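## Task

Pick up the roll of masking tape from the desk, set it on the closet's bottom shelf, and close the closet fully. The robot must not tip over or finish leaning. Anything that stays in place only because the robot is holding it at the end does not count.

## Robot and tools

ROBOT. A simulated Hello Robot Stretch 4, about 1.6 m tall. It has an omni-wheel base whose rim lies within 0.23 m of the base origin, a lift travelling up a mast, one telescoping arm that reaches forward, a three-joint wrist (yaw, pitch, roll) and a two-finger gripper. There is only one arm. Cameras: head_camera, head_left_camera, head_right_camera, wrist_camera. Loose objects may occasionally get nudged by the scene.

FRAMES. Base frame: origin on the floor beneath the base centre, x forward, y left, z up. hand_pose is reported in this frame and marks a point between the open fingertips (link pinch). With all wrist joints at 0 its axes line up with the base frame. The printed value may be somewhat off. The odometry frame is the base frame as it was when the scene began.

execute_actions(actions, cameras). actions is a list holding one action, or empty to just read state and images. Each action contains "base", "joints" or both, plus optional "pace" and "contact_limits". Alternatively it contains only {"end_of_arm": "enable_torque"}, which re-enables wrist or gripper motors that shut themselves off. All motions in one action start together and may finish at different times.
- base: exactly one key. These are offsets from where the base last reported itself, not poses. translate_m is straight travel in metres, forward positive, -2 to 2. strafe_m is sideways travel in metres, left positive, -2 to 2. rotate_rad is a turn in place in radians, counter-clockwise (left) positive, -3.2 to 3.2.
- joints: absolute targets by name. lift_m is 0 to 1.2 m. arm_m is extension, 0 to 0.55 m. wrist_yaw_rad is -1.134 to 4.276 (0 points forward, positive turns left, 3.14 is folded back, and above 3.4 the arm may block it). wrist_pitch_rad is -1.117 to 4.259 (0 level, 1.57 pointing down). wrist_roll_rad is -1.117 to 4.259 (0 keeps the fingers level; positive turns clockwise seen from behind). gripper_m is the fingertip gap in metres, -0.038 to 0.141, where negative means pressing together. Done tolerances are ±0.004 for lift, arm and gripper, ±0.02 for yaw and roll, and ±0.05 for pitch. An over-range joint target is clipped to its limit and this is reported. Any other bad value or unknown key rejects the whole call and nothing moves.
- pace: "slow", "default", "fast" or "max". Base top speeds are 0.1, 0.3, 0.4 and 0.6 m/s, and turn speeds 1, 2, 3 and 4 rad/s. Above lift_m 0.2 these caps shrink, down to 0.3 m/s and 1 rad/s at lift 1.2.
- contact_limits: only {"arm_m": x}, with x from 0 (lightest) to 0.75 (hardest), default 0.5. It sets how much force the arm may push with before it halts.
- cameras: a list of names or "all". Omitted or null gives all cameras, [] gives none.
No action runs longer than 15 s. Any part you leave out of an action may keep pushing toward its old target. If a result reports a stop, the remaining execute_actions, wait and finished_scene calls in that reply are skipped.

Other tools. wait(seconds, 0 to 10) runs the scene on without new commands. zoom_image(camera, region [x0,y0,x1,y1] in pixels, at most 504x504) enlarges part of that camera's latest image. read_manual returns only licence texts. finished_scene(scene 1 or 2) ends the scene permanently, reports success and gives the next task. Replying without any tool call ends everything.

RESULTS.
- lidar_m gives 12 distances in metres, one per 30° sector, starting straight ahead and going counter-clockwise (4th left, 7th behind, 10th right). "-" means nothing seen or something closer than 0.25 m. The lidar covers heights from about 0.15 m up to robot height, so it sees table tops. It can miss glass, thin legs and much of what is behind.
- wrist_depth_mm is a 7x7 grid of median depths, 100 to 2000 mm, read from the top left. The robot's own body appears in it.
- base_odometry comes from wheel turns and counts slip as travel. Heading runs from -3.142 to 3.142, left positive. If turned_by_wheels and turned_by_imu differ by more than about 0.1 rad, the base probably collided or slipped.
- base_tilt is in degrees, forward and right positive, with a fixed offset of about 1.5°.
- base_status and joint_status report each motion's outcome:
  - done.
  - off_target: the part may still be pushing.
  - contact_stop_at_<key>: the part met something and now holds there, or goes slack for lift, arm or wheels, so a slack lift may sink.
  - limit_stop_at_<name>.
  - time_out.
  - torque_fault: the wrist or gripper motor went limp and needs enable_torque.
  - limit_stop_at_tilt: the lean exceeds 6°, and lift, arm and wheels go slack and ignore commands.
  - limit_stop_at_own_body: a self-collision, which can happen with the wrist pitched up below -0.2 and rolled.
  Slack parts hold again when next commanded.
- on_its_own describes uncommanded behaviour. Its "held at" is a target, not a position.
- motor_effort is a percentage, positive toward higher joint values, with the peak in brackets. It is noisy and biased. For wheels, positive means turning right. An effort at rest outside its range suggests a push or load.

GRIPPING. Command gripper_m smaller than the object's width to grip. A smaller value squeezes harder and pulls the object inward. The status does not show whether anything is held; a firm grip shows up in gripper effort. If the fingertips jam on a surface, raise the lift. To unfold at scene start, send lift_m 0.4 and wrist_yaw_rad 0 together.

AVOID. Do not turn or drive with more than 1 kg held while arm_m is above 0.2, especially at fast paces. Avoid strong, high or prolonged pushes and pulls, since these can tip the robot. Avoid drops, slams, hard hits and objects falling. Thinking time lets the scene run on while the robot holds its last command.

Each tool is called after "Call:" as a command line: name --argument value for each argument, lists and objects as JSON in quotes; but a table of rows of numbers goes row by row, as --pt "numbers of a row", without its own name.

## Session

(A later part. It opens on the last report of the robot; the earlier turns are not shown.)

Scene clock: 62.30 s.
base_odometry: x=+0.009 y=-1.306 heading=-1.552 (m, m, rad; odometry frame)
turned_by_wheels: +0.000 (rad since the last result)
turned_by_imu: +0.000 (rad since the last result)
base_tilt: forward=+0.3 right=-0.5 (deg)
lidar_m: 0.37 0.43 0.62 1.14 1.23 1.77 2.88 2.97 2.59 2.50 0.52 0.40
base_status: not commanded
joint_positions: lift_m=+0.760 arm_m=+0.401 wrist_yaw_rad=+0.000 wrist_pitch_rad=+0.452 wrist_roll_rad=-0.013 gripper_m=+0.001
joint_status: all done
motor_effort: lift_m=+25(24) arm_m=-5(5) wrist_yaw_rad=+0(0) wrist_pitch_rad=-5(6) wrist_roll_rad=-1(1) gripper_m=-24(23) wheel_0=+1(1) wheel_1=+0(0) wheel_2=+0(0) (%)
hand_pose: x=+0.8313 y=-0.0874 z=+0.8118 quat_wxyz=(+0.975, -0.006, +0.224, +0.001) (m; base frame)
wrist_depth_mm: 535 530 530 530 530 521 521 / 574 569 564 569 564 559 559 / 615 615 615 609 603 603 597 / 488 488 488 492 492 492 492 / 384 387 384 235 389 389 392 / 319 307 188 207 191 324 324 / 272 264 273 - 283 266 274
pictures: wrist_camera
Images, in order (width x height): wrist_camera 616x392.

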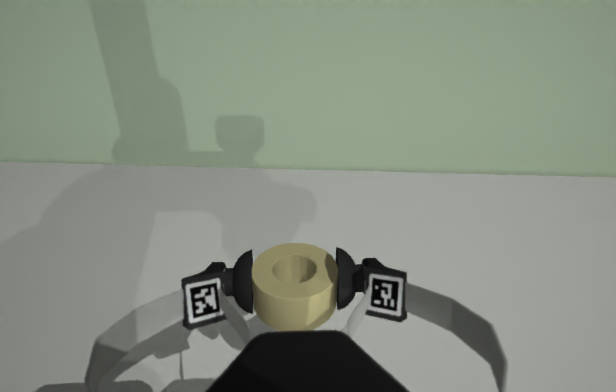

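Call:
execute_actions --actions '[{"base":{"translate_m":-1.7},"joints":{"arm_m":0.005},"pace":"fast"}]' --cameras '[]'

Call:
execute_actions --actions '[{"base":{"rotate_rad":3.04},"joints":{"lift_m":0.5}}]' --cameras '[]'

Call:
execute_actions --actions '[{"base":{"strafe_m":0.35}}]' --cameras '["head_camera","wrist_camera"]'

Scene clock: 68.10 s.
base_odometry: x=-0.022 y=+0.394 heading=-1.552 (m, m, rad; odometry frame)
turned_by_wheels: +0.000 (rad since the last result)
turned_by_imu: +0.002 (rad since the last result)
base_tilt: forward=+0.2 right=-0.5 (deg)
lidar_m: 2.09 1.73 1.28 1.26 1.36 1.89 1.05 1.17 1.76 2.42 2.58 2.96
base_status: done
joint_positions: lift_m=+0.760 arm_m=+0.006 wrist_yaw_rad=+0.000 wrist_pitch_rad=+0.452 wrist_roll_rad=-0.013 gripper_m=+0.001
joint_status: all done
motor_effort: lift_m=+24(25) arm_m=-5(4) wrist_yaw_rad=+0(0) wrist_pitch_rad=-7(6) wrist_roll_rad=-1(1) gripper_m=-25(25) wheel_0=+0(9) wheel_1=+0(7) wheel_2=+0(15) (%)
hand_pose: x=+0.4362 y=-0.0875 z=+0.8117 quat_wxyz=(+0.975, -0.006, +0.224, +0.001) (m; base frame)
wrist_depth_mm: 1983 - - - - - - / 1983 - - - - - - / 1983 - - - - - - / 1921 1983 - 1983 - - - / 1618 1576 1576 235 1576 1618 1618 / 1308 1281 189 207 191 1308 1308 / 1098 1078 1118 - 1138 1098 1118
pictures: none
No camera images: the call's "cameras" was empty. Leave "cameras" out to get every camera's image.

Scene clock: 70.90 s.
base_odometry: x=-0.022 y=+0.394 heading=+1.487 (m, m, rad; odometry frame)
turned_by_wheels: +3.040 (rad since the last result)
turned_by_imu: +3.121 (rad since the last result)
base_tilt: forward=+0.3 right=-0.6 (deg)
lidar_m: 1.07 1.17 1.58 2.44 2.54 3.04 2.19 1.87 1.34 1.23 1.29 1.84
base_status: done
joint_positions: lift_m=+0.500 arm_m=+0.006 wrist_yaw_rad=+0.000 wrist_pitch_rad=+0.452 wrist_roll_rad=-0.013 gripper_m=+0.001
joint_status: all done
motor_effort: lift_m=+15(26) arm_m=-5(5) wrist_yaw_rad=+0(0) wrist_pitch_rad=-6(8) wrist_roll_rad=-2(1) gripper_m=-27(25) wheel_0=-3(7) wheel_1=+1(7) wheel_2=-4(10) (%)
hand_pose: x=+0.4363 y=-0.0874 z=+0.5525 quat_wxyz=(+0.975, -0.006, +0.224, +0.002) (m; base frame)
wrist_depth_mm: 1397 1464 798 798 1499 1499 1499 / 842 1576 1205 854 1618 1618 1618 / 904 1708 1661 931 1756 1756 1661 / 960 1499 1397 1008 1464 1499 1499 / 1060 1098 1118 235 1160 1182 1182 / 946 917 187 207 191 960 960 / 809 788 809 - 831 788 820
pictures: none
No camera images: the call's "cameras" was empty. Leave "cameras" out to get every camera's image.

Scene clock: 73.40 s.
base_odometry: x=-0.371 y=+0.423 heading=+1.487 (m, m, rad; odometry frame)
turned_by_wheels: +0.000 (rad since the last result)
turned_by_imu: +0.000 (rad since the last result)
base_tilt: forward=+0.2 right=-0.6 (deg)
lidar_m: 1.09 1.12 1.60 2.08 2.19 2.95 2.17 2.21 1.70 1.58 1.66 1.11
base_status: done
joint_positions: lift_m=+0.500 arm_m=+0.006 wrist_yaw_rad=+0.000 wrist_pitch_rad=+0.452 wrist_roll_rad=-0.013 gripper_m=+0.001
joint_status: not commanded
motor_effort: lift_m=+16(16) arm_m=-5(5) wrist_yaw_rad=+0(0) wrist_pitch_rad=-5(6) wrist_roll_rad=-1(1) gripper_m=-24(26) wheel_0=+1(10) wheel_1=-2(10) wheel_2=+0(2) (%)
hand_pose: x=+0.4363 y=-0.0874 z=+0.5524 quat_wxyz=(+0.975, -0.006, +0.224, +0.001) (m; base frame)
wrist_depth_mm: 768 788 1430 1499 809 831 1537 / 820 831 1229 1618 854 1618 1661 / 878 891 946 1708 931 1756 1808 / 946 976 1025 1464 1008 1499 1464 / 1042 1060 1060 235 1078 1160 1160 / 946 917 188 206 190 960 960 / 809 778 809 - 842 788 820
pictures: head_camera, wrist_camera
Images, in order (width x height): head_camera 420x560, wrist_camera 616x392.

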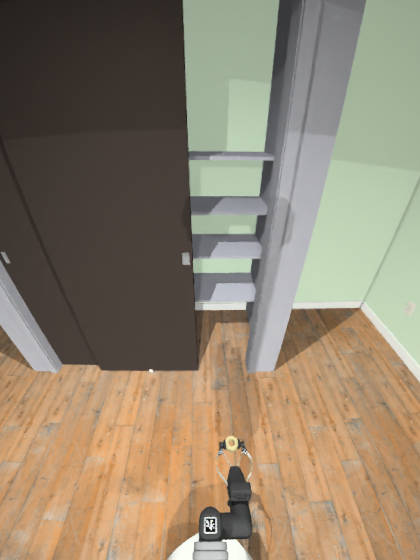

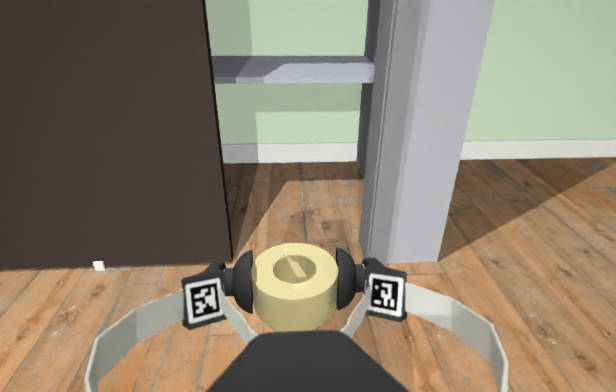

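Call:
execute_actions --actions '[{"base":{"strafe_m":-0.02},"joints":{"lift_m":0.53}}]' --cameras '[]'

Call:
execute_actions --actions '[{"base":{"translate_m":0.65},"joints":{"arm_m":0.15}}]' --cameras '["head_camera","wrist_camera"]'

Scene clock: 74.47 s.
base_odometry: x=-0.351 y=+0.421 heading=+1.487 (m, m, rad; odometry frame)
turned_by_wheels: +0.000 (rad since the last result)
turned_by_imu: +0.000 (rad since the last result)
base_tilt: forward=+0.3 right=-0.5 (deg)
lidar_m: 1.08 1.09 1.61 2.10 2.21 2.92 2.17 2.16 1.71 1.56 1.62 1.12
base_status: done
joint_positions: lift_m=+0.530 arm_m=+0.006 wrist_yaw_rad=+0.000 wrist_pitch_rad=+0.452 wrist_roll_rad=-0.013 gripper_m=+0.001
joint_status: all done
motor_effort: lift_m=+24(23) arm_m=-5(5) wrist_yaw_rad=+0(0) wrist_pitch_rad=-7(6) wrist_roll_rad=-1(1) gripper_m=-26(25) wheel_0=-1(7) wheel_1=+2(8) wheel_2=+0(2) (%)
hand_pose: x=+0.4363 y=-0.0874 z=+0.5817 quat_wxyz=(+0.975, -0.006, +0.224, +0.001) (m; base frame)
wrist_depth_mm: 768 778 1430 1464 798 1499 1537 / 831 842 1336 1576 866 1618 1661 / 891 891 1661 1708 931 1808 1808 / 960 976 1366 1537 991 1537 1576 / 1042 1060 1060 236 1078 1205 1205 / 991 960 187 207 191 991 1008 / 842 820 842 - 866 820 854
pictures: none
No camera images: the call's "cameras" was empty. Leave "cameras" out to get every camera's image.

Scene clock: 78.10 s.
base_odometry: x=-0.297 y=+1.069 heading=+1.487 (m, m, rad; odometry frame)
turned_by_wheels: +0.000 (rad since the last result)
turned_by_imu: -0.002 (rad since the last result)
base_tilt: forward=+0.3 right=-0.6 (deg)
lidar_m: 0.44 0.46 0.63 2.09 2.19 2.97 3.65 2.32 1.67 1.56 0.62 0.48
base_status: done
joint_positions: lift_m=+0.530 arm_m=+0.149 wrist_yaw_rad=+0.000 wrist_pitch_rad=+0.452 wrist_roll_rad=-0.013 gripper_m=+0.001
joint_status: all done
motor_effort: lift_m=+24(24) arm_m=+5(6) wrist_yaw_rad=+0(0) wrist_pitch_rad=-6(6) wrist_roll_rad=-1(1) gripper_m=-25(25) wheel_0=+0(8) wheel_1=+2(7) wheel_2=-2(12) (%)
hand_pose: x=+0.5795 y=-0.0874 z=+0.5818 quat_wxyz=(+0.975, -0.006, +0.224, +0.001) (m; base frame)
wrist_depth_mm: 707 715 715 723 732 539 392 / 750 768 768 778 788 544 392 / 759 759 759 768 768 549 394 / 559 554 554 559 564 517 397 / 477 480 462 236 484 488 397 / 976 960 187 206 190 488 399 / 842 809 842 - 831 525 402
pictures: head_camera, wrist_camera
Images, in order (width x height): head_camera 420x560, wrist_camera 616x392.

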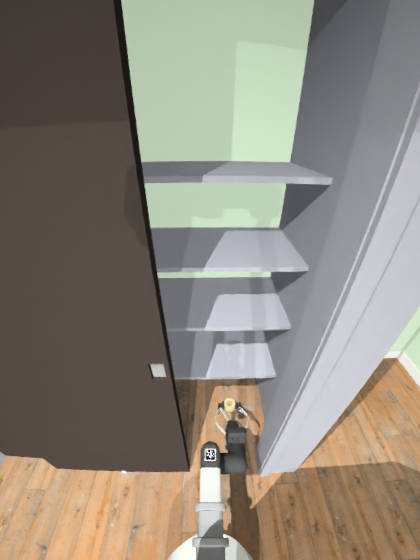

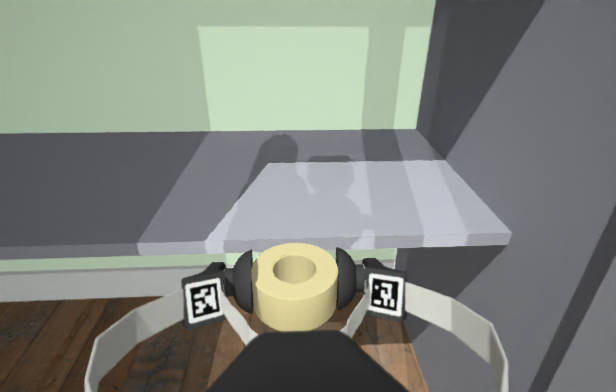

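Call:
execute_actions --actions '[{"joints":{"arm_m":0.46,"lift_m":0.5}}]' --cameras '["wrist_camera"]'

Call:
execute_actions --actions '[{"joints":{"lift_m":0.468},"pace":"slow"}]' --cameras '["head_camera"]'

Scene clock: 80.23 s.
base_odometry: x=-0.297 y=+1.069 heading=+1.487 (m, m, rad; odometry frame)
turned_by_wheels: +0.000 (rad since the last result)
turned_by_imu: +0.000 (rad since the last result)
base_tilt: forward=+0.3 right=-0.5 (deg)
lidar_m: 0.46 0.44 0.65 2.11 2.17 2.98 3.67 2.29 1.66 1.55 0.65 0.50
base_status: not commanded
joint_positions: lift_m=+0.500 arm_m=+0.459 wrist_yaw_rad=+0.000 wrist_pitch_rad=+0.452 wrist_roll_rad=-0.013 gripper_m=+0.001
joint_status: all done
motor_effort: lift_m=+15(25) arm_m=+5(7) wrist_yaw_rad=+0(1) wrist_pitch_rad=-5(7) wrist_roll_rad=-1(1) gripper_m=-23(25) wheel_0=+0(0) wheel_1=+2(2) wheel_2=-2(2) (%)
hand_pose: x=+0.8895 y=-0.0874 z=+0.5526 quat_wxyz=(+0.975, -0.006, +0.224, +0.001) (m; base frame)
wrist_depth_mm: 424 430 436 439 445 449 384 / 455 459 469 469 477 477 384 / 484 492 504 504 517 504 387 / 492 496 496 496 500 477 389 / 389 392 392 235 394 394 375 / 322 312 188 207 191 325 327 / 276 268 276 - 286 270 278
pictures: wrist_camera
Images, in order (width x height): wrist_camera 616x392.

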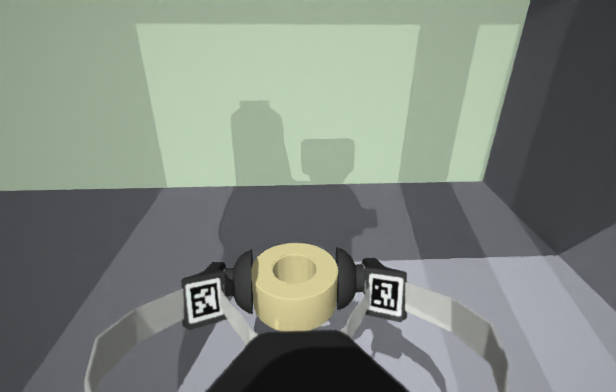

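Scene clock: 81.30 s.
base_odometry: x=-0.297 y=+1.069 heading=+1.487 (m, m, rad; odometry frame)
turned_by_wheels: +0.000 (rad since the last result)
turned_by_imu: +0.000 (rad since the last result)
base_tilt: forward=+0.3 right=-0.6 (deg)
lidar_m: 0.44 0.44 0.61 2.10 2.21 2.96 3.64 2.31 1.65 1.58 0.62 0.49
base_status: not commanded
joint_positions: lift_m=+0.468 arm_m=+0.459 wrist_yaw_rad=+0.000 wrist_pitch_rad=+0.452 wrist_roll_rad=-0.013 gripper_m=+0.001
joint_status: all done
motor_effort: lift_m=+15(13) arm_m=+5(5) wrist_yaw_rad=+0(0) wrist_pitch_rad=-5(7) wrist_roll_rad=-1(1) gripper_m=-24(24) wheel_0=+1(1) wheel_1=+2(2) wheel_2=-2(2) (%)
hand_pose: x=+0.8895 y=-0.0874 z=+0.5206 quat_wxyz=(+0.975, -0.006, +0.224, +0.001) (m; base frame)
wrist_depth_mm: 424 430 436 439 445 449 382 / 455 459 466 473 480 477 384 / 488 496 500 508 512 508 387 / 427 427 427 433 436 433 387 / 338 340 340 235 342 342 343 / 279 271 187 207 191 283 285 / 239 232 239 - 247 235 241
pictures: head_camera
Images, in order (width x height): head_camera 420x560.

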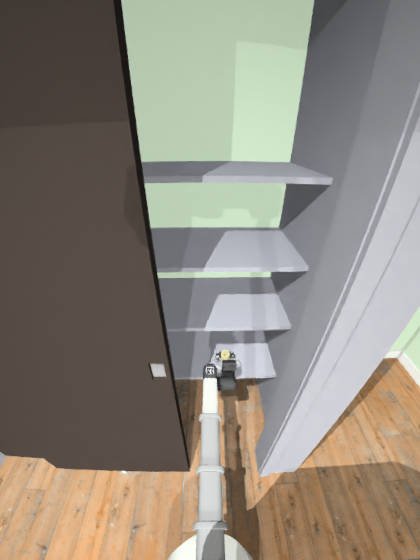

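Call:
execute_actions --actions '[{"joints":{"lift_m":0.435},"pace":"slow"}]' --cameras '[]'

Call:
execute_actions --actions '[{"joints":{"gripper_m":0.075}}]' --cameras '["wrist_camera"]'

Call:
execute_actions --actions '[{"joints":{"arm_m":0.005,"lift_m":0.47}}]' --cameras '["wrist_camera"]'

Call:
execute_actions --actions '[{"base":{"translate_m":-0.3},"joints":{"lift_m":0.815,"wrist_pitch_rad":0,"gripper_m":0}}]' --cameras '[]'

Call:
execute_actions --actions '[{"base":{"strafe_m":0.23}}]' --cameras '["head_camera","wrist_camera"]'

Scene clock: 82.60 s.
base_odometry: x=-0.297 y=+1.069 heading=+1.487 (m, m, rad; odometry frame)
turned_by_wheels: +0.000 (rad since the last result)
turned_by_imu: +0.000 (rad since the last result)
base_tilt: forward=+0.3 right=-0.5 (deg)
lidar_m: 0.48 0.46 0.60 2.12 2.18 2.99 3.61 2.32 1.68 1.57 0.61 0.50
base_status: not commanded
joint_positions: lift_m=+0.435 arm_m=+0.459 wrist_yaw_rad=+0.000 wrist_pitch_rad=+0.452 wrist_roll_rad=-0.013 gripper_m=+0.001
joint_status: all done
motor_effort: lift_m=+15(14) arm_m=+5(5) wrist_yaw_rad=+0(0) wrist_pitch_rad=-7(8) wrist_roll_rad=-1(2) gripper_m=-23(24) wheel_0=+1(0) wheel_1=+2(2) wheel_2=-2(2) (%)
hand_pose: x=+0.8895 y=-0.0874 z=+0.4876 quat_wxyz=(+0.975, -0.006, +0.224, +0.001) (m; base frame)
wrist_depth_mm: 424 430 436 439 445 449 384 / 452 459 466 473 477 477 384 / 473 477 484 492 496 469 387 / 359 359 362 364 366 366 355 / 285 286 286 235 287 289 290 / 236 228 188 206 190 238 239 / 201 195 202 - 208 197 203
pictures: none
No camera images: the call's "cameras" was empty. Leave "cameras" out to get every camera's image.

Scene clock: 84.13 s.
base_odometry: x=-0.297 y=+1.069 heading=+1.487 (m, m, rad; odometry frame)
turned_by_wheels: +0.000 (rad since the last result)
turned_by_imu: +0.000 (rad since the last result)
base_tilt: forward=+0.4 right=-0.5 (deg)
lidar_m: 0.46 0.46 0.61 2.09 2.17 2.95 3.65 2.28 1.64 1.55 0.62 0.48
base_status: not commanded
joint_positions: lift_m=+0.435 arm_m=+0.459 wrist_yaw_rad=+0.000 wrist_pitch_rad=+0.452 wrist_roll_rad=-0.013 gripper_m=+0.075
joint_status: all done
motor_effort: lift_m=+15(15) arm_m=+5(5) wrist_yaw_rad=+1(1) wrist_pitch_rad=-5(6) wrist_roll_rad=-1(2) gripper_m=-3(24) wheel_0=+0(0) wheel_1=+2(2) wheel_2=-2(2) (%)
hand_pose: x=+0.8895 y=-0.0874 z=+0.4876 quat_wxyz=(+0.975, -0.006, +0.224, +0.001) (m; base frame)
wrist_depth_mm: 424 430 433 439 445 449 384 / 455 459 466 473 480 477 384 / 477 477 488 492 496 473 387 / 359 362 362 364 364 366 355 / 285 286 286 265 287 289 290 / 236 236 200 218 202 238 239 / 201 195 201 - 209 197 204
pictures: wrist_camera
Images, in order (width x height): wrist_camera 616x392.

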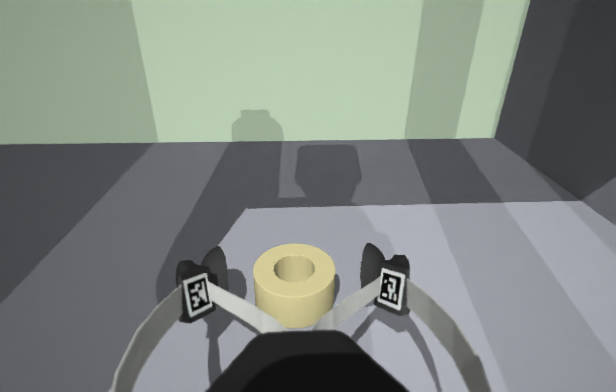

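Scene clock: 86.57 s.
base_odometry: x=-0.297 y=+1.069 heading=+1.487 (m, m, rad; odometry frame)
turned_by_wheels: +0.000 (rad since the last result)
turned_by_imu: +0.000 (rad since the last result)
base_tilt: forward=+0.3 right=-0.5 (deg)
lidar_m: 0.46 0.46 0.63 2.12 2.21 3.00 3.65 2.30 1.66 1.59 0.65 0.50
base_status: not commanded
joint_positions: lift_m=+0.470 arm_m=+0.006 wrist_yaw_rad=+0.000 wrist_pitch_rad=+0.452 wrist_roll_rad=-0.013 gripper_m=+0.075
joint_status: all done
motor_effort: lift_m=+25(26) arm_m=-5(6) wrist_yaw_rad=+1(0) wrist_pitch_rad=-6(8) wrist_roll_rad=-1(1) gripper_m=-3(3) wheel_0=+1(0) wheel_1=+2(2) wheel_2=-2(2) (%)
hand_pose: x=+0.4363 y=-0.0874 z=+0.5218 quat_wxyz=(+0.975, -0.006, +0.224, +0.001) (m; base frame)
wrist_depth_mm: 831 854 866 854 866 544 262 / 866 878 891 904 854 544 263 / 591 591 597 640 654 549 264 / 1025 1042 1078 1078 1008 549 265 / 1042 1098 1118 1098 820 368 266 / 303 904 200 917 202 349 274 / 310 750 768 - 778 330 294
pictures: wrist_camera
Images, in order (width x height): wrist_camera 616x392.

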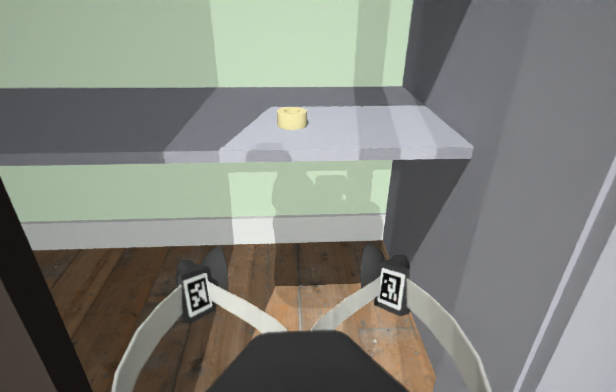

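Scene clock: 89.03 s.
base_odometry: x=-0.322 y=+0.770 heading=+1.487 (m, m, rad; odometry frame)
turned_by_wheels: +0.000 (rad since the last result)
turned_by_imu: +0.000 (rad since the last result)
base_tilt: forward=+0.3 right=-0.5 (deg)
lidar_m: 0.74 0.76 1.06 2.10 2.19 2.99 3.31 2.32 1.66 1.58 1.66 0.75
base_status: done
joint_positions: lift_m=+0.815 arm_m=+0.006 wrist_yaw_rad=+0.000 wrist_pitch_rad=+0.002 wrist_roll_rad=-0.013 gripper_m=+0.000
joint_status: all done
motor_effort: lift_m=+24(25) arm_m=-5(5) wrist_yaw_rad=+0(0) wrist_pitch_rad=-7(13) wrist_roll_rad=-1(2) gripper_m=-5(8) wheel_0=-1(6) wheel_1=-3(9) wheel_2=+1(12) (%)
hand_pose: x=+0.4653 y=-0.0874 z=+0.9921 quat_wxyz=(+1.000, -0.006, +0.001, +0.000) (m; base frame)
wrist_depth_mm: 500 508 1008 1008 878 517 521 / 500 512 1229 1255 1008 521 530 / 508 517 1229 1281 917 521 535 / 512 521 1255 1281 1025 530 539 / 517 521 1042 1025 878 535 544 / 521 530 187 192 525 539 1336 / 525 530 1160 - 627 544 1336
pictures: none
No camera images: the call's "cameras" was empty. Leave "cameras" out to get every camera's image.

Scene clock: 91.10 s.
base_odometry: x=-0.551 y=+0.789 heading=+1.487 (m, m, rad; odometry frame)
turned_by_wheels: +0.000 (rad since the last result)
turned_by_imu: +0.000 (rad since the last result)
base_tilt: forward=+0.2 right=-0.6 (deg)
lidar_m: 0.71 0.79 1.09 1.87 1.94 2.66 3.34 2.56 1.91 1.81 1.94 0.88
base_status: done
joint_positions: lift_m=+0.815 arm_m=+0.006 wrist_yaw_rad=+0.000 wrist_pitch_rad=+0.002 wrist_roll_rad=-0.013 gripper_m=+0.000
joint_status: not commanded
motor_effort: lift_m=+25(25) arm_m=-5(5) wrist_yaw_rad=+0(0) wrist_pitch_rad=-6(6) wrist_roll_rad=-1(1) gripper_m=-5(6) wheel_0=-2(12) wheel_1=+0(11) wheel_2=+0(4) (%)
hand_pose: x=+0.4653 y=-0.0874 z=+0.9921 quat_wxyz=(+1.000, -0.006, +0.001, +0.000) (m; base frame)
wrist_depth_mm: 496 504 508 512 1025 946 580 / 500 508 512 521 1281 1008 580 / 504 512 517 525 1255 946 585 / 508 517 521 539 1281 1025 585 / 512 521 525 530 1160 960 585 / 517 521 187 193 1308 1008 591 / 521 525 535 - 1182 917 591
pictures: head_camera, wrist_camera
Images, in order (width x height): head_camera 420x560, wrist_camera 616x392.

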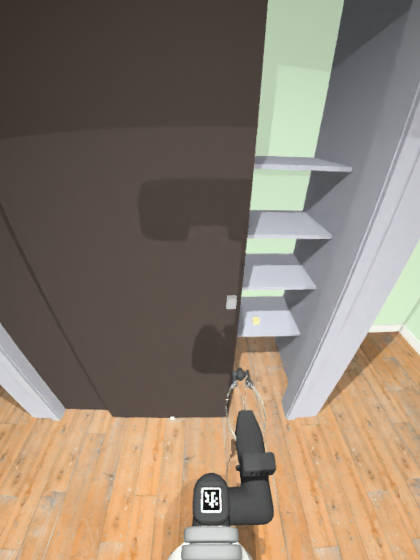

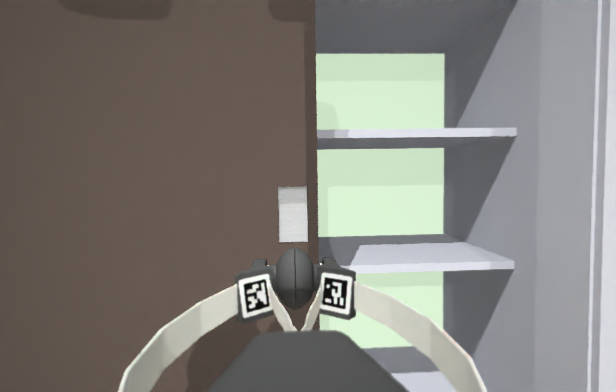

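Call:
execute_actions --actions '[{"joints":{"arm_m":0.26,"lift_m":0.822}}]' --cameras '[]'

Call:
execute_actions --actions '[{"joints":{"arm_m":0.34},"contact_limits":{"arm_m":0.2},"pace":"slow"}]' --cameras '["wrist_camera"]'

Scene clock: 93.07 s.
base_odometry: x=-0.551 y=+0.789 heading=+1.487 (m, m, rad; odometry frame)
turned_by_wheels: +0.000 (rad since the last result)
turned_by_imu: +0.000 (rad since the last result)
base_tilt: forward=+0.2 right=-0.6 (deg)
lidar_m: 0.72 0.77 1.08 1.89 1.95 2.66 3.33 2.57 1.90 1.80 1.91 0.85
base_status: not commanded
joint_positions: lift_m=+0.822 arm_m=+0.259 wrist_yaw_rad=+0.000 wrist_pitch_rad=+0.002 wrist_roll_rad=-0.013 gripper_m=+0.000
joint_status: all done
motor_effort: lift_m=+25(26) arm_m=+5(6) wrist_yaw_rad=+1(1) wrist_pitch_rad=-6(6) wrist_roll_rad=-1(1) gripper_m=-7(4) wheel_0=-2(2) wheel_1=+0(0) wheel_2=+0(0) (%)
hand_pose: x=+0.7185 y=-0.0874 z=+0.9992 quat_wxyz=(+1.000, -0.006, +0.001, +0.000) (m; base frame)
wrist_depth_mm: 255 259 262 265 1008 931 707 / 257 260 264 267 1008 1008 707 / 258 263 265 270 866 891 676 / 262 266 268 273 1025 1008 715 / 264 266 271 285 1025 891 715 / 266 270 187 192 603 723 661 / 268 270 274 - 1042 904 715
pictures: none
No camera images: the call's "cameras" was empty. Leave "cameras" out to get every camera's image.

Scene clock: 94.60 s.
base_odometry: x=-0.551 y=+0.789 heading=+1.486 (m, m, rad; odometry frame)
turned_by_wheels: -0.001 (rad since the last result)
turned_by_imu: +0.004 (rad since the last result)
base_tilt: forward=+0.2 right=-0.5 (deg)
lidar_m: 0.71 0.76 1.11 1.87 1.95 2.68 3.31 2.57 1.92 1.79 1.92 0.88
base_status: not commanded
joint_positions: lift_m=+0.822 arm_m=+0.303 wrist_yaw_rad=-0.008 wrist_pitch_rad=+0.000 wrist_roll_rad=-0.013 gripper_m=+0.000
joint_status: arm_m contact_stop (moved +0.044 of +0.081)
on_its_own: arm_m is slack since a contact_stop (your +0.340 is given up); wrist_yaw_rad is at rest, and its effort (+23) is outside its rest range (-13 to +13)
motor_effort: lift_m=+23(25) arm_m=+0(15) wrist_yaw_rad=+23(34) wrist_pitch_rad=-1(8) wrist_roll_rad=-2(1) gripper_m=-4(6) wheel_0=-4(4) wheel_1=+0(5) wheel_2=-5(10) (%)
contact_limits: arm_m 0.2
hand_pose: x=+0.7615 y=-0.0897 z=+0.9998 quat_wxyz=(+1.000, -0.006, +0.000, -0.004) (m; base frame)
wrist_depth_mm: 216 219 222 225 946 931 699 / 218 220 224 228 960 976 699 / 220 223 226 229 831 854 661 / 221 224 228 231 976 991 699 / 223 226 229 233 991 904 715 / 225 229 186 193 186 661 647 / 226 229 233 - 1008 904 707
pictures: wrist_camera
Images, in order (width x height): wrist_camera 616x392.

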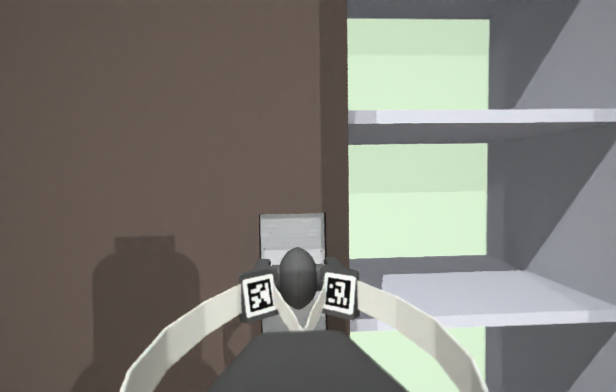

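Call:
execute_actions --actions '[{"base":{"strafe_m":-0.2},"joints":{"arm_m":0.306},"pace":"slow"}]' --cameras '["wrist_camera"]'

Call:
execute_actions --actions '[{"base":{"strafe_m":-0.15},"joints":{"arm_m":0.31},"pace":"slow"}]' --cameras '["wrist_camera","head_camera"]'

Scene clock: 97.87 s.
base_odometry: x=-0.352 y=+0.772 heading=+1.487 (m, m, rad; odometry frame)
turned_by_wheels: +0.000 (rad since the last result)
turned_by_imu: +0.003 (rad since the last result)
base_tilt: forward=+0.3 right=-0.5 (deg)
lidar_m: 0.73 0.78 1.13 2.06 2.19 3.01 3.30 2.38 1.69 1.59 1.70 0.79
base_status: done
joint_positions: lift_m=+0.822 arm_m=+0.305 wrist_yaw_rad=-0.001 wrist_pitch_rad=+0.003 wrist_roll_rad=-0.013 gripper_m=+0.000
joint_status: all done
motor_effort: lift_m=+23(23) arm_m=+7(12) wrist_yaw_rad=+2(23) wrist_pitch_rad=-9(8) wrist_roll_rad=-2(1) gripper_m=-4(7) wheel_0=+9(19) wheel_1=+0(6) wheel_2=-5(6) (%)
hand_pose: x=+0.7641 y=-0.0876 z=+0.9991 quat_wxyz=(+1.000, -0.006, +0.001, +0.000) (m; base frame)
wrist_depth_mm: 217 220 223 225 946 627 320 / 220 221 224 227 960 634 322 / 221 224 226 229 866 597 324 / 224 226 229 230 976 647 325 / 224 228 230 234 946 640 325 / 228 230 186 192 564 597 327 / 229 230 234 - 991 574 327
pictures: wrist_camera
Images, in order (width x height): wrist_camera 616x392.

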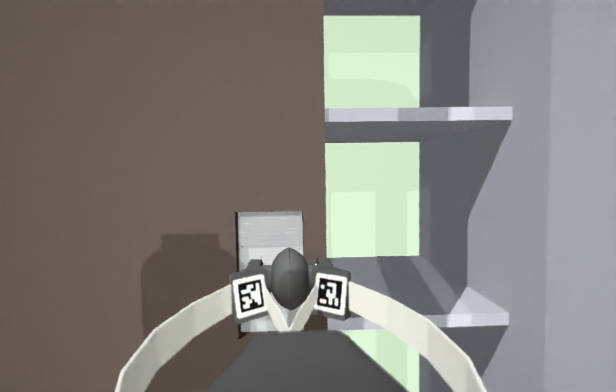

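Scene clock: 100.50 s.
base_odometry: x=-0.203 y=+0.759 heading=+1.487 (m, m, rad; odometry frame)
turned_by_wheels: +0.000 (rad since the last result)
turned_by_imu: +0.033 (rad since the last result)
base_tilt: forward=+0.3 right=-0.5 (deg)
lidar_m: 0.74 0.78 1.17 2.20 2.33 3.25 3.32 2.08 1.52 1.47 1.58 0.74
base_status: done
joint_positions: lift_m=+0.822 arm_m=+0.308 wrist_yaw_rad=-0.006 wrist_pitch_rad=+0.002 wrist_roll_rad=-0.013 gripper_m=+0.000
joint_status: all done
on_its_own: wrist_yaw_rad is at rest, and its effort (+18) is outside its rest range (-13 to +13)
motor_effort: lift_m=+23(23) arm_m=+11(14) wrist_yaw_rad=+18(18) wrist_pitch_rad=-6(8) wrist_roll_rad=-2(2) gripper_m=-3(7) wheel_0=+10(17) wheel_1=+2(4) wheel_2=-6(7) (%)
hand_pose: x=+0.7668 y=-0.0892 z=+0.9993 quat_wxyz=(+1.000, -0.006, +0.001, -0.003) (m; base frame)
wrist_depth_mm: 221 222 223 224 788 214 196 / 223 224 225 226 788 215 197 / 224 226 227 229 640 216 199 / 228 229 229 231 798 217 201 / 229 230 231 233 798 218 202 / 231 232 187 191 179 220 204 / 234 234 236 - 732 206 206
pictures: head_camera, wrist_camera
Images, in order (width x height): head_camera 420x560, wrist_camera 616x392.

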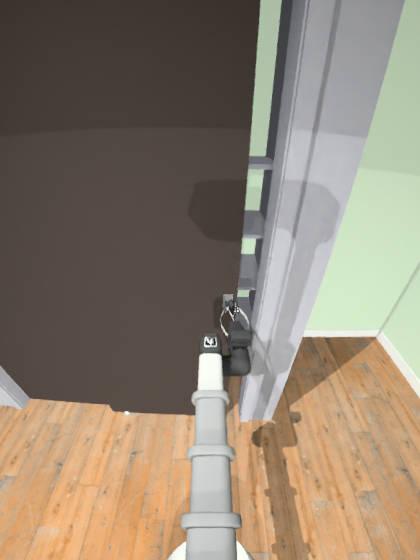

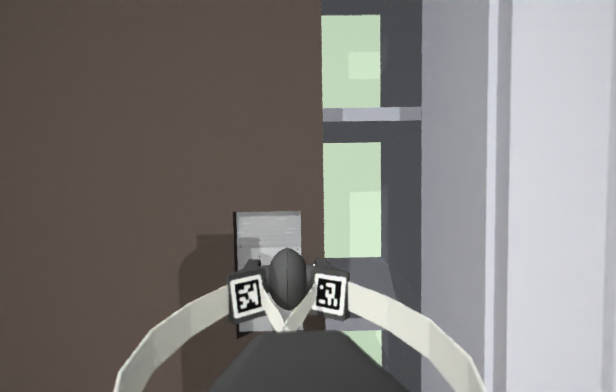

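Call:
execute_actions --actions '[{"joints":{"arm_m":0.2}}]' --cameras '[]'

Call:
execute_actions --actions '[{"base":{"strafe_m":0.77}}]' --cameras '["wrist_camera","head_camera"]'

Scene clock: 101.97 s.
base_odometry: x=-0.203 y=+0.760 heading=+1.487 (m, m, rad; odometry frame)
turned_by_wheels: +0.000 (rad since the last result)
turned_by_imu: -0.001 (rad since the last result)
base_tilt: forward=+0.2 right=-0.5 (deg)
lidar_m: 0.74 0.77 1.16 2.21 2.32 3.26 3.29 2.08 1.54 1.46 1.59 0.72
base_status: not commanded
joint_positions: lift_m=+0.822 arm_m=+0.201 wrist_yaw_rad=+0.000 wrist_pitch_rad=+0.002 wrist_roll_rad=-0.013 gripper_m=+0.000
joint_status: all done
motor_effort: lift_m=+23(23) arm_m=-5(7) wrist_yaw_rad=+1(18) wrist_pitch_rad=-6(5) wrist_roll_rad=-1(1) gripper_m=-5(5) wheel_0=+2(9) wheel_1=+1(2) wheel_2=-2(6) (%)
hand_pose: x=+0.6603 y=-0.0874 z=+0.9993 quat_wxyz=(+1.000, -0.006, +0.001, +0.000) (m; base frame)
wrist_depth_mm: 322 322 325 325 399 300 314 / 324 325 327 329 404 301 317 / 327 329 330 330 410 304 319 / 329 330 332 345 415 307 322 / 332 334 336 347 418 310 325 / 336 338 187 193 310 314 329 / 338 340 342 - 373 315 332
pictures: none
No camera images: the call's "cameras" was empty. Leave "cameras" out to get every camera's image.

Scene clock: 105.87 s.
base_odometry: x=-0.970 y=+0.824 heading=+1.486 (m, m, rad; odometry frame)
turned_by_wheels: +0.000 (rad since the last result)
turned_by_imu: +0.001 (rad since the last result)
base_tilt: forward=+0.3 right=-0.5 (deg)
lidar_m: 0.79 0.83 1.47 1.42 1.49 2.15 3.29 2.56 2.33 2.25 1.07 0.80
base_status: done
joint_positions: lift_m=+0.822 arm_m=+0.201 wrist_yaw_rad=+0.000 wrist_pitch_rad=+0.002 wrist_roll_rad=-0.013 gripper_m=+0.000
joint_status: not commanded
motor_effort: lift_m=+23(23) arm_m=-5(5) wrist_yaw_rad=+0(0) wrist_pitch_rad=-5(7) wrist_roll_rad=-1(1) gripper_m=-7(6) wheel_0=-1(7) wheel_1=+0(10) wheel_2=+0(2) (%)
hand_pose: x=+0.6603 y=-0.0874 z=+0.9993 quat_wxyz=(+1.000, -0.006, +0.001, +0.000) (m; base frame)
wrist_depth_mm: 387 389 389 389 347 347 349 / 392 392 392 394 349 351 353 / 394 394 394 399 351 353 355 / 397 399 399 397 355 357 359 / 399 402 404 359 362 362 364 / 404 404 187 193 362 364 366 / 407 407 413 - 366 368 368
pictures: head_camera, wrist_camera
Images, in order (width x height): head_camera 420x560, wrist_camera 616x392.

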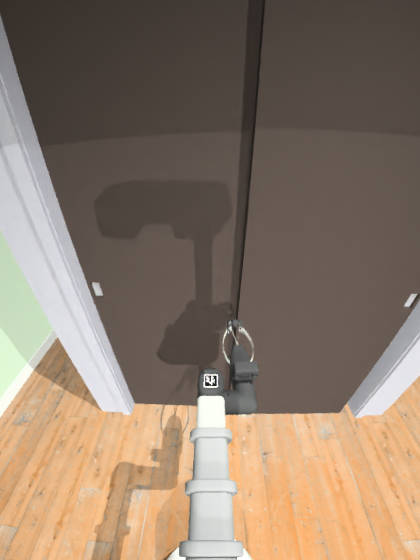

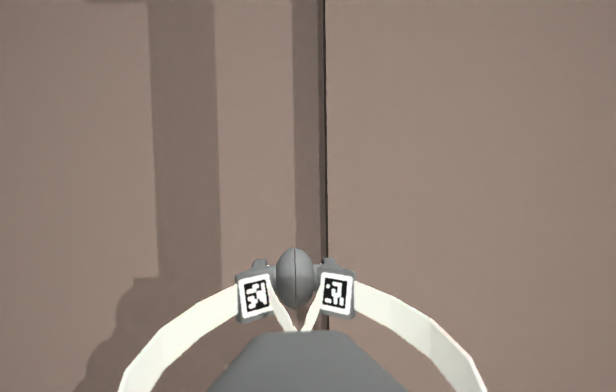

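Call:
execute_actions --actions '[{"base":{"strafe_m":0.012},"joints":{"arm_m":0.3}}]' --cameras '[]'

Call:
execute_actions --actions '[{"joints":{"arm_m":0.362},"contact_limits":{"arm_m":0.2},"pace":"slow"}]' --cameras '["wrist_camera"]'

Call:
execute_actions --actions '[{"base":{"strafe_m":-0.085},"pace":"slow"}]' --cameras '["wrist_camera","head_right_camera"]'

Scene clock: 107.30 s.
base_odometry: x=-0.982 y=+0.825 heading=+1.486 (m, m, rad; odometry frame)
turned_by_wheels: +0.000 (rad since the last result)
turned_by_imu: +0.000 (rad since the last result)
base_tilt: forward=+0.3 right=-0.6 (deg)
lidar_m: 0.78 0.82 1.48 1.39 1.47 2.13 3.30 2.57 2.35 2.26 1.08 0.78
base_status: done
joint_positions: lift_m=+0.822 arm_m=+0.299 wrist_yaw_rad=+0.000 wrist_pitch_rad=+0.002 wrist_roll_rad=-0.013 gripper_m=+0.000
joint_status: all done
motor_effort: lift_m=+23(23) arm_m=+5(4) wrist_yaw_rad=-1(1) wrist_pitch_rad=-5(5) wrist_roll_rad=-1(1) gripper_m=-5(6) wheel_0=-1(10) wheel_1=+2(9) wheel_2=+0(2) (%)
hand_pose: x=+0.7585 y=-0.0874 z=+0.9993 quat_wxyz=(+1.000, -0.006, +0.001, +0.000) (m; base frame)
wrist_depth_mm: 291 293 293 294 250 250 252 / 294 294 296 298 252 252 253 / 297 298 297 298 254 256 256 / 298 300 301 303 257 257 258 / 301 301 303 304 259 259 260 / 304 304 187 192 260 263 263 / 307 307 309 - 263 264 265
pictures: none
No camera images: the call's "cameras" was empty. Leave "cameras" out to get every camera's image.

Scene clock: 109.17 s.
base_odometry: x=-0.982 y=+0.825 heading=+1.486 (m, m, rad; odometry frame)
turned_by_wheels: +0.000 (rad since the last result)
turned_by_imu: +0.000 (rad since the last result)
base_tilt: forward=+0.3 right=-0.6 (deg)
lidar_m: 0.78 0.86 1.47 1.41 1.51 2.10 3.28 2.54 2.32 2.26 1.07 0.79
base_status: not commanded
joint_positions: lift_m=+0.822 arm_m=+0.361 wrist_yaw_rad=+0.000 wrist_pitch_rad=+0.002 wrist_roll_rad=-0.013 gripper_m=+0.000
joint_status: all done
motor_effort: lift_m=+23(23) arm_m=+5(4) wrist_yaw_rad=-1(0) wrist_pitch_rad=-5(6) wrist_roll_rad=-1(1) gripper_m=-6(7) wheel_0=-2(1) wheel_1=+2(2) wheel_2=+0(0) (%)
contact_limits: arm_m 0.2
hand_pose: x=+0.8205 y=-0.0874 z=+0.9993 quat_wxyz=(+1.000, -0.006, +0.001, +0.000) (m; base frame)
wrist_depth_mm: 231 231 233 233 188 189 189 / 233 234 234 235 189 190 190 / 235 236 236 237 191 191 191 / 237 238 238 240 193 193 194 / 239 240 240 240 195 195 196 / 241 242 187 192 196 196 197 / 244 243 245 - 198 198 199
pictures: wrist_camera
Images, in order (width x height): wrist_camera 616x392.

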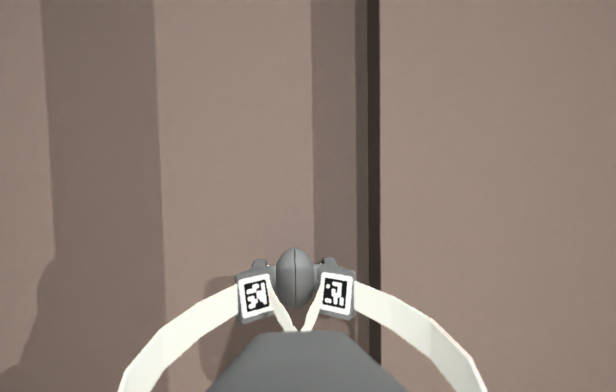

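Scene clock: 111.17 s.
base_odometry: x=-0.897 y=+0.818 heading=+1.487 (m, m, rad; odometry frame)
turned_by_wheels: +0.000 (rad since the last result)
turned_by_imu: +0.000 (rad since the last result)
base_tilt: forward=+0.3 right=-0.5 (deg)
lidar_m: 0.78 0.83 1.15 1.50 1.60 2.25 2.83 2.55 2.24 2.16 1.09 0.80
base_status: done
joint_positions: lift_m=+0.822 arm_m=+0.361 wrist_yaw_rad=+0.000 wrist_pitch_rad=+0.002 wrist_roll_rad=-0.013 gripper_m=+0.000
joint_status: not commanded
motor_effort: lift_m=+23(23) arm_m=+5(5) wrist_yaw_rad=+0(29) wrist_pitch_rad=-6(7) wrist_roll_rad=+0(0) gripper_m=-5(8) wheel_0=+1(19) wheel_1=-2(8) wheel_2=+2(0) (%)
hand_pose: x=+0.8205 y=-0.0873 z=+0.9993 quat_wxyz=(+1.000, -0.006, +0.001, +0.000) (m; base frame)
wrist_depth_mm: 229 230 231 233 186 186 186 / 232 232 233 234 187 187 188 / 234 234 236 236 189 189 190 / 236 236 237 238 190 191 191 / 238 239 239 239 193 193 193 / 240 241 187 192 193 194 195 / 242 242 244 - 195 195 196
pictures: head_right_camera, wrist_camera
Images, in order (width x height): head_right_camera 420x672, wrist_camera 616x392.

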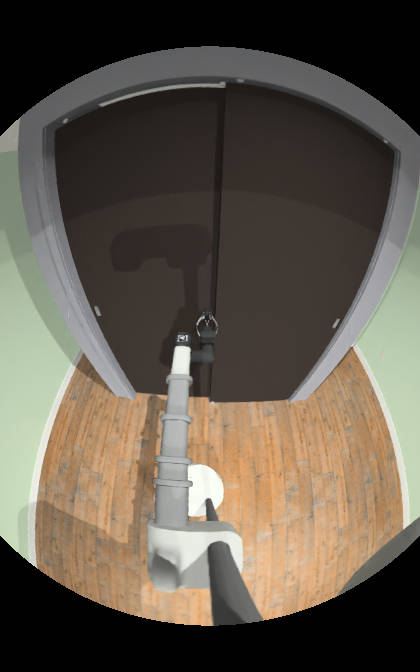

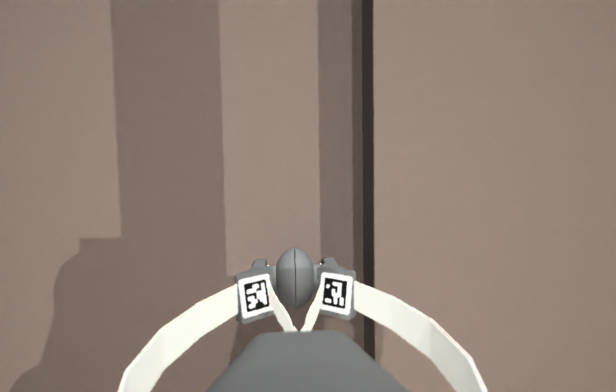

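The door has slid across; one more small push will confirm it is at its stop.

Call:
execute_actions --actions '[{"base":{"strafe_m":-0.016},"pace":"slow"}]' --cameras '["wrist_camera","head_camera"]'

Scene clock: 112.30 s.
base_odometry: x=-0.881 y=+0.817 heading=+1.487 (m, m, rad; odometry frame)
turned_by_wheels: +0.000 (rad since the last result)
turned_by_imu: +0.000 (rad since the last result)
base_tilt: forward=+0.3 right=-0.5 (deg)
lidar_m: 0.76 0.82 1.11 1.50 1.65 2.27 3.29 2.57 2.25 2.16 1.08 0.79
base_status: done
joint_positions: lift_m=+0.822 arm_m=+0.361 wrist_yaw_rad=+0.002 wrist_pitch_rad=+0.002 wrist_roll_rad=-0.013 gripper_m=+0.000
joint_status: not commanded
motor_effort: lift_m=+23(23) arm_m=+5(5) wrist_yaw_rad=-4(5) wrist_pitch_rad=-5(7) wrist_roll_rad=-1(1) gripper_m=-6(6) wheel_0=+4(6) wheel_1=-1(7) wheel_2=+0(5) (%)
hand_pose: x=+0.8206 y=-0.0869 z=+0.9993 quat_wxyz=(+1.000, -0.006, +0.001, +0.001) (m; base frame)
wrist_depth_mm: 229 230 231 231 187 187 188 / 232 233 233 233 189 189 190 / 234 234 235 236 190 191 191 / 236 236 237 237 192 193 193 / 238 238 239 238 194 195 194 / 240 241 186 195 181 196 196 / 243 242 243 - 197 198 198
pictures: head_camera, wrist_camera
Images, in order (width x height): head_camera 420x560, wrist_camera 616x392.

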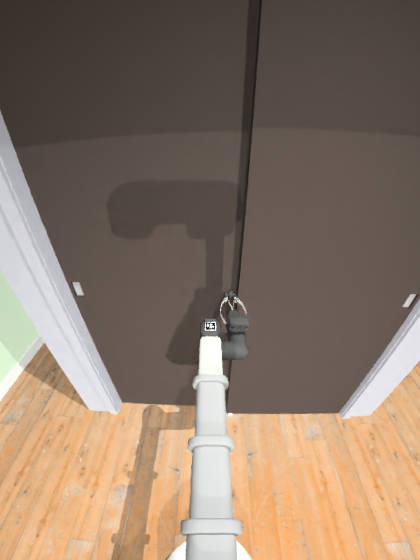

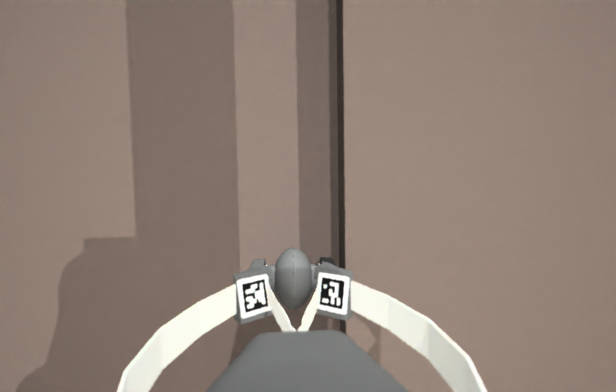

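Call:
execute_actions --actions '[{"base":{"strafe_m":-0.014},"pace":"slow"}]' --cameras '["wrist_camera"]'

Call:
execute_actions --actions '[{"base":{"strafe_m":0.03},"joints":{"arm_m":0.25}}]' --cameras '["head_camera","head_left_camera"]'

Scene clock: 113.40 s.
base_odometry: x=-0.867 y=+0.816 heading=+1.487 (m, m, rad; odometry frame)
turned_by_wheels: +0.001 (rad since the last result)
turned_by_imu: +0.001 (rad since the last result)
base_tilt: forward=+0.3 right=-0.6 (deg)
lidar_m: 0.76 0.84 1.13 1.51 1.64 2.29 3.30 2.57 2.21 2.12 1.07 0.80
base_status: done
joint_positions: lift_m=+0.822 arm_m=+0.361 wrist_yaw_rad=+0.004 wrist_pitch_rad=+0.002 wrist_roll_rad=-0.013 gripper_m=+0.000
joint_status: not commanded
motor_effort: lift_m=+23(23) arm_m=+5(5) wrist_yaw_rad=-13(16) wrist_pitch_rad=-8(7) wrist_roll_rad=-1(1) gripper_m=-7(6) wheel_0=+6(11) wheel_1=+1(3) wheel_2=+0(1) (%)
hand_pose: x=+0.8209 y=-0.0862 z=+0.9993 quat_wxyz=(+1.000, -0.006, +0.001, +0.002) (m; base frame)
wrist_depth_mm: 230 230 231 230 186 186 186 / 232 233 233 232 188 188 188 / 235 235 235 235 189 189 190 / 237 236 237 237 191 191 191 / 238 239 239 238 193 193 193 / 240 241 186 195 194 195 195 / 244 243 244 - 196 196 197
pictures: wrist_camera
Images, in order (width x height): wrist_camera 616x392.

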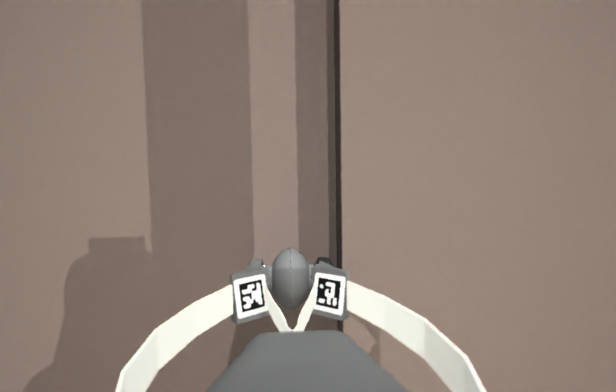

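Scene clock: 114.73 s.
base_odometry: x=-0.897 y=+0.818 heading=+1.487 (m, m, rad; odometry frame)
turned_by_wheels: +0.000 (rad since the last result)
turned_by_imu: +0.000 (rad since the last result)
base_tilt: forward=+0.3 right=-0.6 (deg)
lidar_m: 0.76 0.84 1.12 1.51 1.62 2.22 3.31 2.51 2.24 2.18 1.05 0.80
base_status: done
joint_positions: lift_m=+0.822 arm_m=+0.251 wrist_yaw_rad=+0.000 wrist_pitch_rad=+0.002 wrist_roll_rad=-0.013 gripper_m=+0.000
joint_status: all done
motor_effort: lift_m=+23(23) arm_m=-5(6) wrist_yaw_rad=+0(12) wrist_pitch_rad=-8(8) wrist_roll_rad=-1(1) gripper_m=-5(6) wheel_0=-1(3) wheel_1=+1(10) wheel_2=+0(0) (%)
hand_pose: x=+0.7103 y=-0.0874 z=+0.9993 quat_wxyz=(+1.000, -0.006, +0.001, +0.000) (m; base frame)
wrist_depth_mm: 334 336 336 340 293 294 296 / 338 340 342 342 296 297 298 / 342 342 343 343 298 298 300 / 343 345 347 347 301 303 303 / 347 347 349 349 304 306 306 / 351 351 187 192 304 307 309 / 353 353 355 - 309 310 312
pictures: head_camera, head_left_camera
Images, in order (width x height): head_camera 420x560, head_left_camera 420x672.

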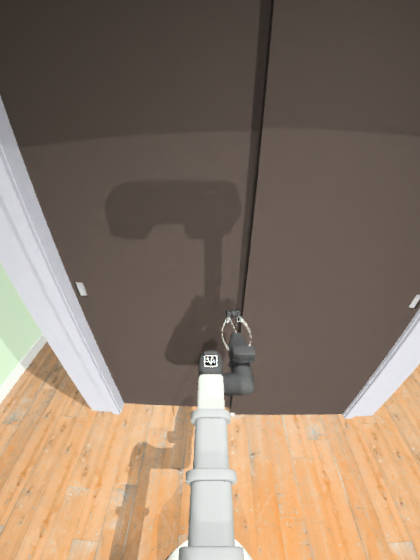

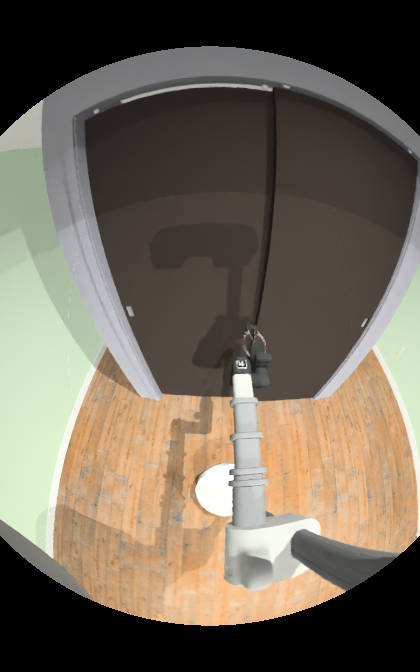

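Call:
execute_actions --actions '[{"joints":{"arm_m":0.362},"contact_limits":{"arm_m":0.2}}]' --cameras '["wrist_camera"]'

Call:
execute_actions --actions '[{"base":{"strafe_m":-0.055},"pace":"slow"}]' --cameras '["wrist_camera","head_camera"]'

Scene clock: 116.17 s.
base_odometry: x=-0.897 y=+0.818 heading=+1.487 (m, m, rad; odometry frame)
turned_by_wheels: +0.000 (rad since the last result)
turned_by_imu: +0.000 (rad since the last result)
base_tilt: forward=+0.4 right=-0.6 (deg)
lidar_m: 0.76 0.85 1.10 1.49 1.60 2.21 3.30 2.54 2.26 2.16 1.07 0.77
base_status: not commanded
joint_positions: lift_m=+0.822 arm_m=+0.361 wrist_yaw_rad=+0.000 wrist_pitch_rad=+0.002 wrist_roll_rad=-0.013 gripper_m=+0.000
joint_status: all done
motor_effort: lift_m=+23(23) arm_m=+5(5) wrist_yaw_rad=+1(1) wrist_pitch_rad=-6(8) wrist_roll_rad=-1(1) gripper_m=-7(6) wheel_0=-1(1) wheel_1=+1(1) wheel_2=+0(0) (%)
contact_limits: arm_m 0.2
hand_pose: x=+0.8205 y=-0.0874 z=+0.9993 quat_wxyz=(+1.000, -0.006, +0.001, +0.000) (m; base frame)
wrist_depth_mm: 230 230 231 232 188 188 188 / 232 233 234 234 190 189 190 / 234 235 235 236 191 191 191 / 235 236 236 237 193 193 193 / 237 238 238 239 195 195 195 / 240 241 187 192 195 197 197 / 242 242 243 - 198 198 199
pictures: wrist_camera
Images, in order (width x height): wrist_camera 616x392.

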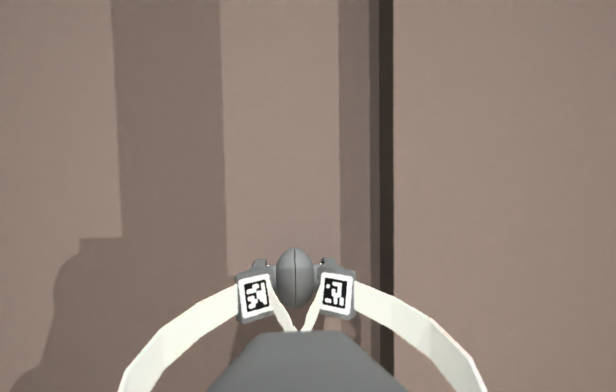

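Scene clock: 117.83 s.
base_odometry: x=-0.843 y=+0.814 heading=+1.490 (m, m, rad; odometry frame)
turned_by_wheels: +0.003 (rad since the last result)
turned_by_imu: +0.004 (rad since the last result)
base_tilt: forward=+0.3 right=-0.6 (deg)
lidar_m: 0.77 0.86 1.10 1.55 1.66 2.33 3.30 2.61 2.21 2.11 1.07 0.78
base_status: done
joint_positions: lift_m=+0.822 arm_m=+0.361 wrist_yaw_rad=+0.019 wrist_pitch_rad=+0.002 wrist_roll_rad=-0.013 gripper_m=+0.000
joint_status: not commanded
on_its_own: wrist_yaw_rad is at rest, and its effort (-54) is outside its rest range (-13 to +13)
motor_effort: lift_m=+23(23) arm_m=+5(5) wrist_yaw_rad=-54(54) wrist_pitch_rad=-6(6) wrist_roll_rad=-1(0) gripper_m=-10(9) wheel_0=+25(25) wheel_1=+9(10) wheel_2=+7(6) (%)
hand_pose: x=+0.8221 y=-0.0819 z=+0.9993 quat_wxyz=(+1.000, -0.007, +0.001, +0.010) (m; base frame)
wrist_depth_mm: 233 232 230 229 182 180 180 / 236 234 232 230 184 182 181 / 237 236 235 233 185 184 183 / 239 238 236 235 186 186 185 / 241 239 238 210 188 187 186 / 244 241 188 189 190 190 189 / 246 245 244 - 145 190 190
pictures: head_camera, wrist_camera
Images, in order (width x height): head_camera 420x560, wrist_camera 616x392.

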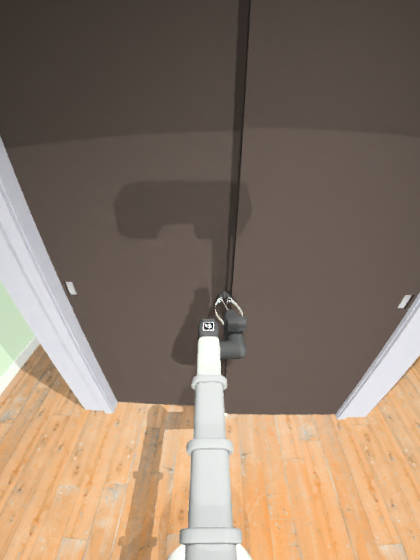

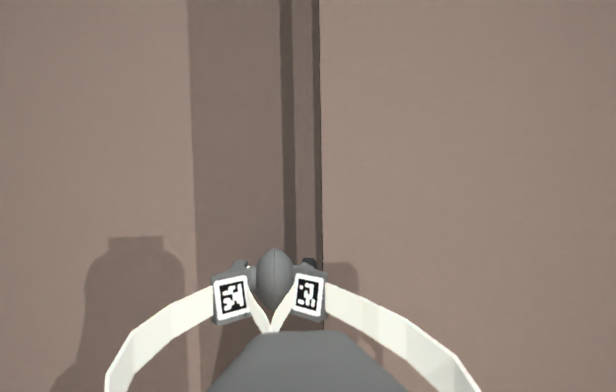

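The door is now at its stop.

Call:
execute_actions --actions '[{"base":{"strafe_m":0.05}}]' --cameras '["head_camera"]'

Call:
finished_scene --scene 1

Scene clock: 119.07 s.
base_odometry: x=-0.893 y=+0.818 heading=+1.491 (m, m, rad; odometry frame)
turned_by_wheels: +0.000 (rad since the last result)
turned_by_imu: +0.000 (rad since the last result)
base_tilt: forward=+0.3 right=-0.6 (deg)
lidar_m: 0.77 0.88 1.10 1.50 1.59 2.25 3.30 2.56 2.26 2.16 1.07 0.78
base_status: done
joint_positions: lift_m=+0.822 arm_m=+0.361 wrist_yaw_rad=+0.000 wrist_pitch_rad=+0.002 wrist_roll_rad=-0.013 gripper_m=+0.000
joint_status: not commanded
motor_effort: lift_m=+23(23) arm_m=+5(5) wrist_yaw_rad=+1(54) wrist_pitch_rad=-6(7) wrist_roll_rad=+0(0) gripper_m=-6(10) wheel_0=+0(22) wheel_1=+0(18) wheel_2=+3(5) (%)
hand_pose: x=+0.8205 y=-0.0874 z=+0.9993 quat_wxyz=(+1.000, -0.007, +0.001, +0.000) (m; base frame)
wrist_depth_mm: 230 230 231 231 187 186 187 / 232 232 233 234 189 188 189 / 235 235 236 236 190 190 190 / 236 236 237 237 191 191 191 / 238 239 239 239 193 193 193 / 239 242 187 192 194 195 195 / 243 243 244 - 196 196 196
pictures: head_camera
Images, in order (width x height): head_camera 420x560.

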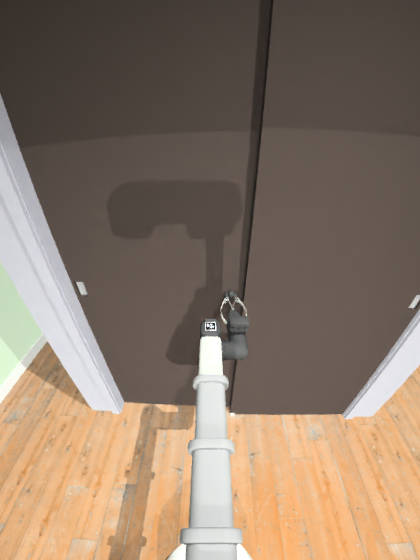

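The scene is finished: the task was done.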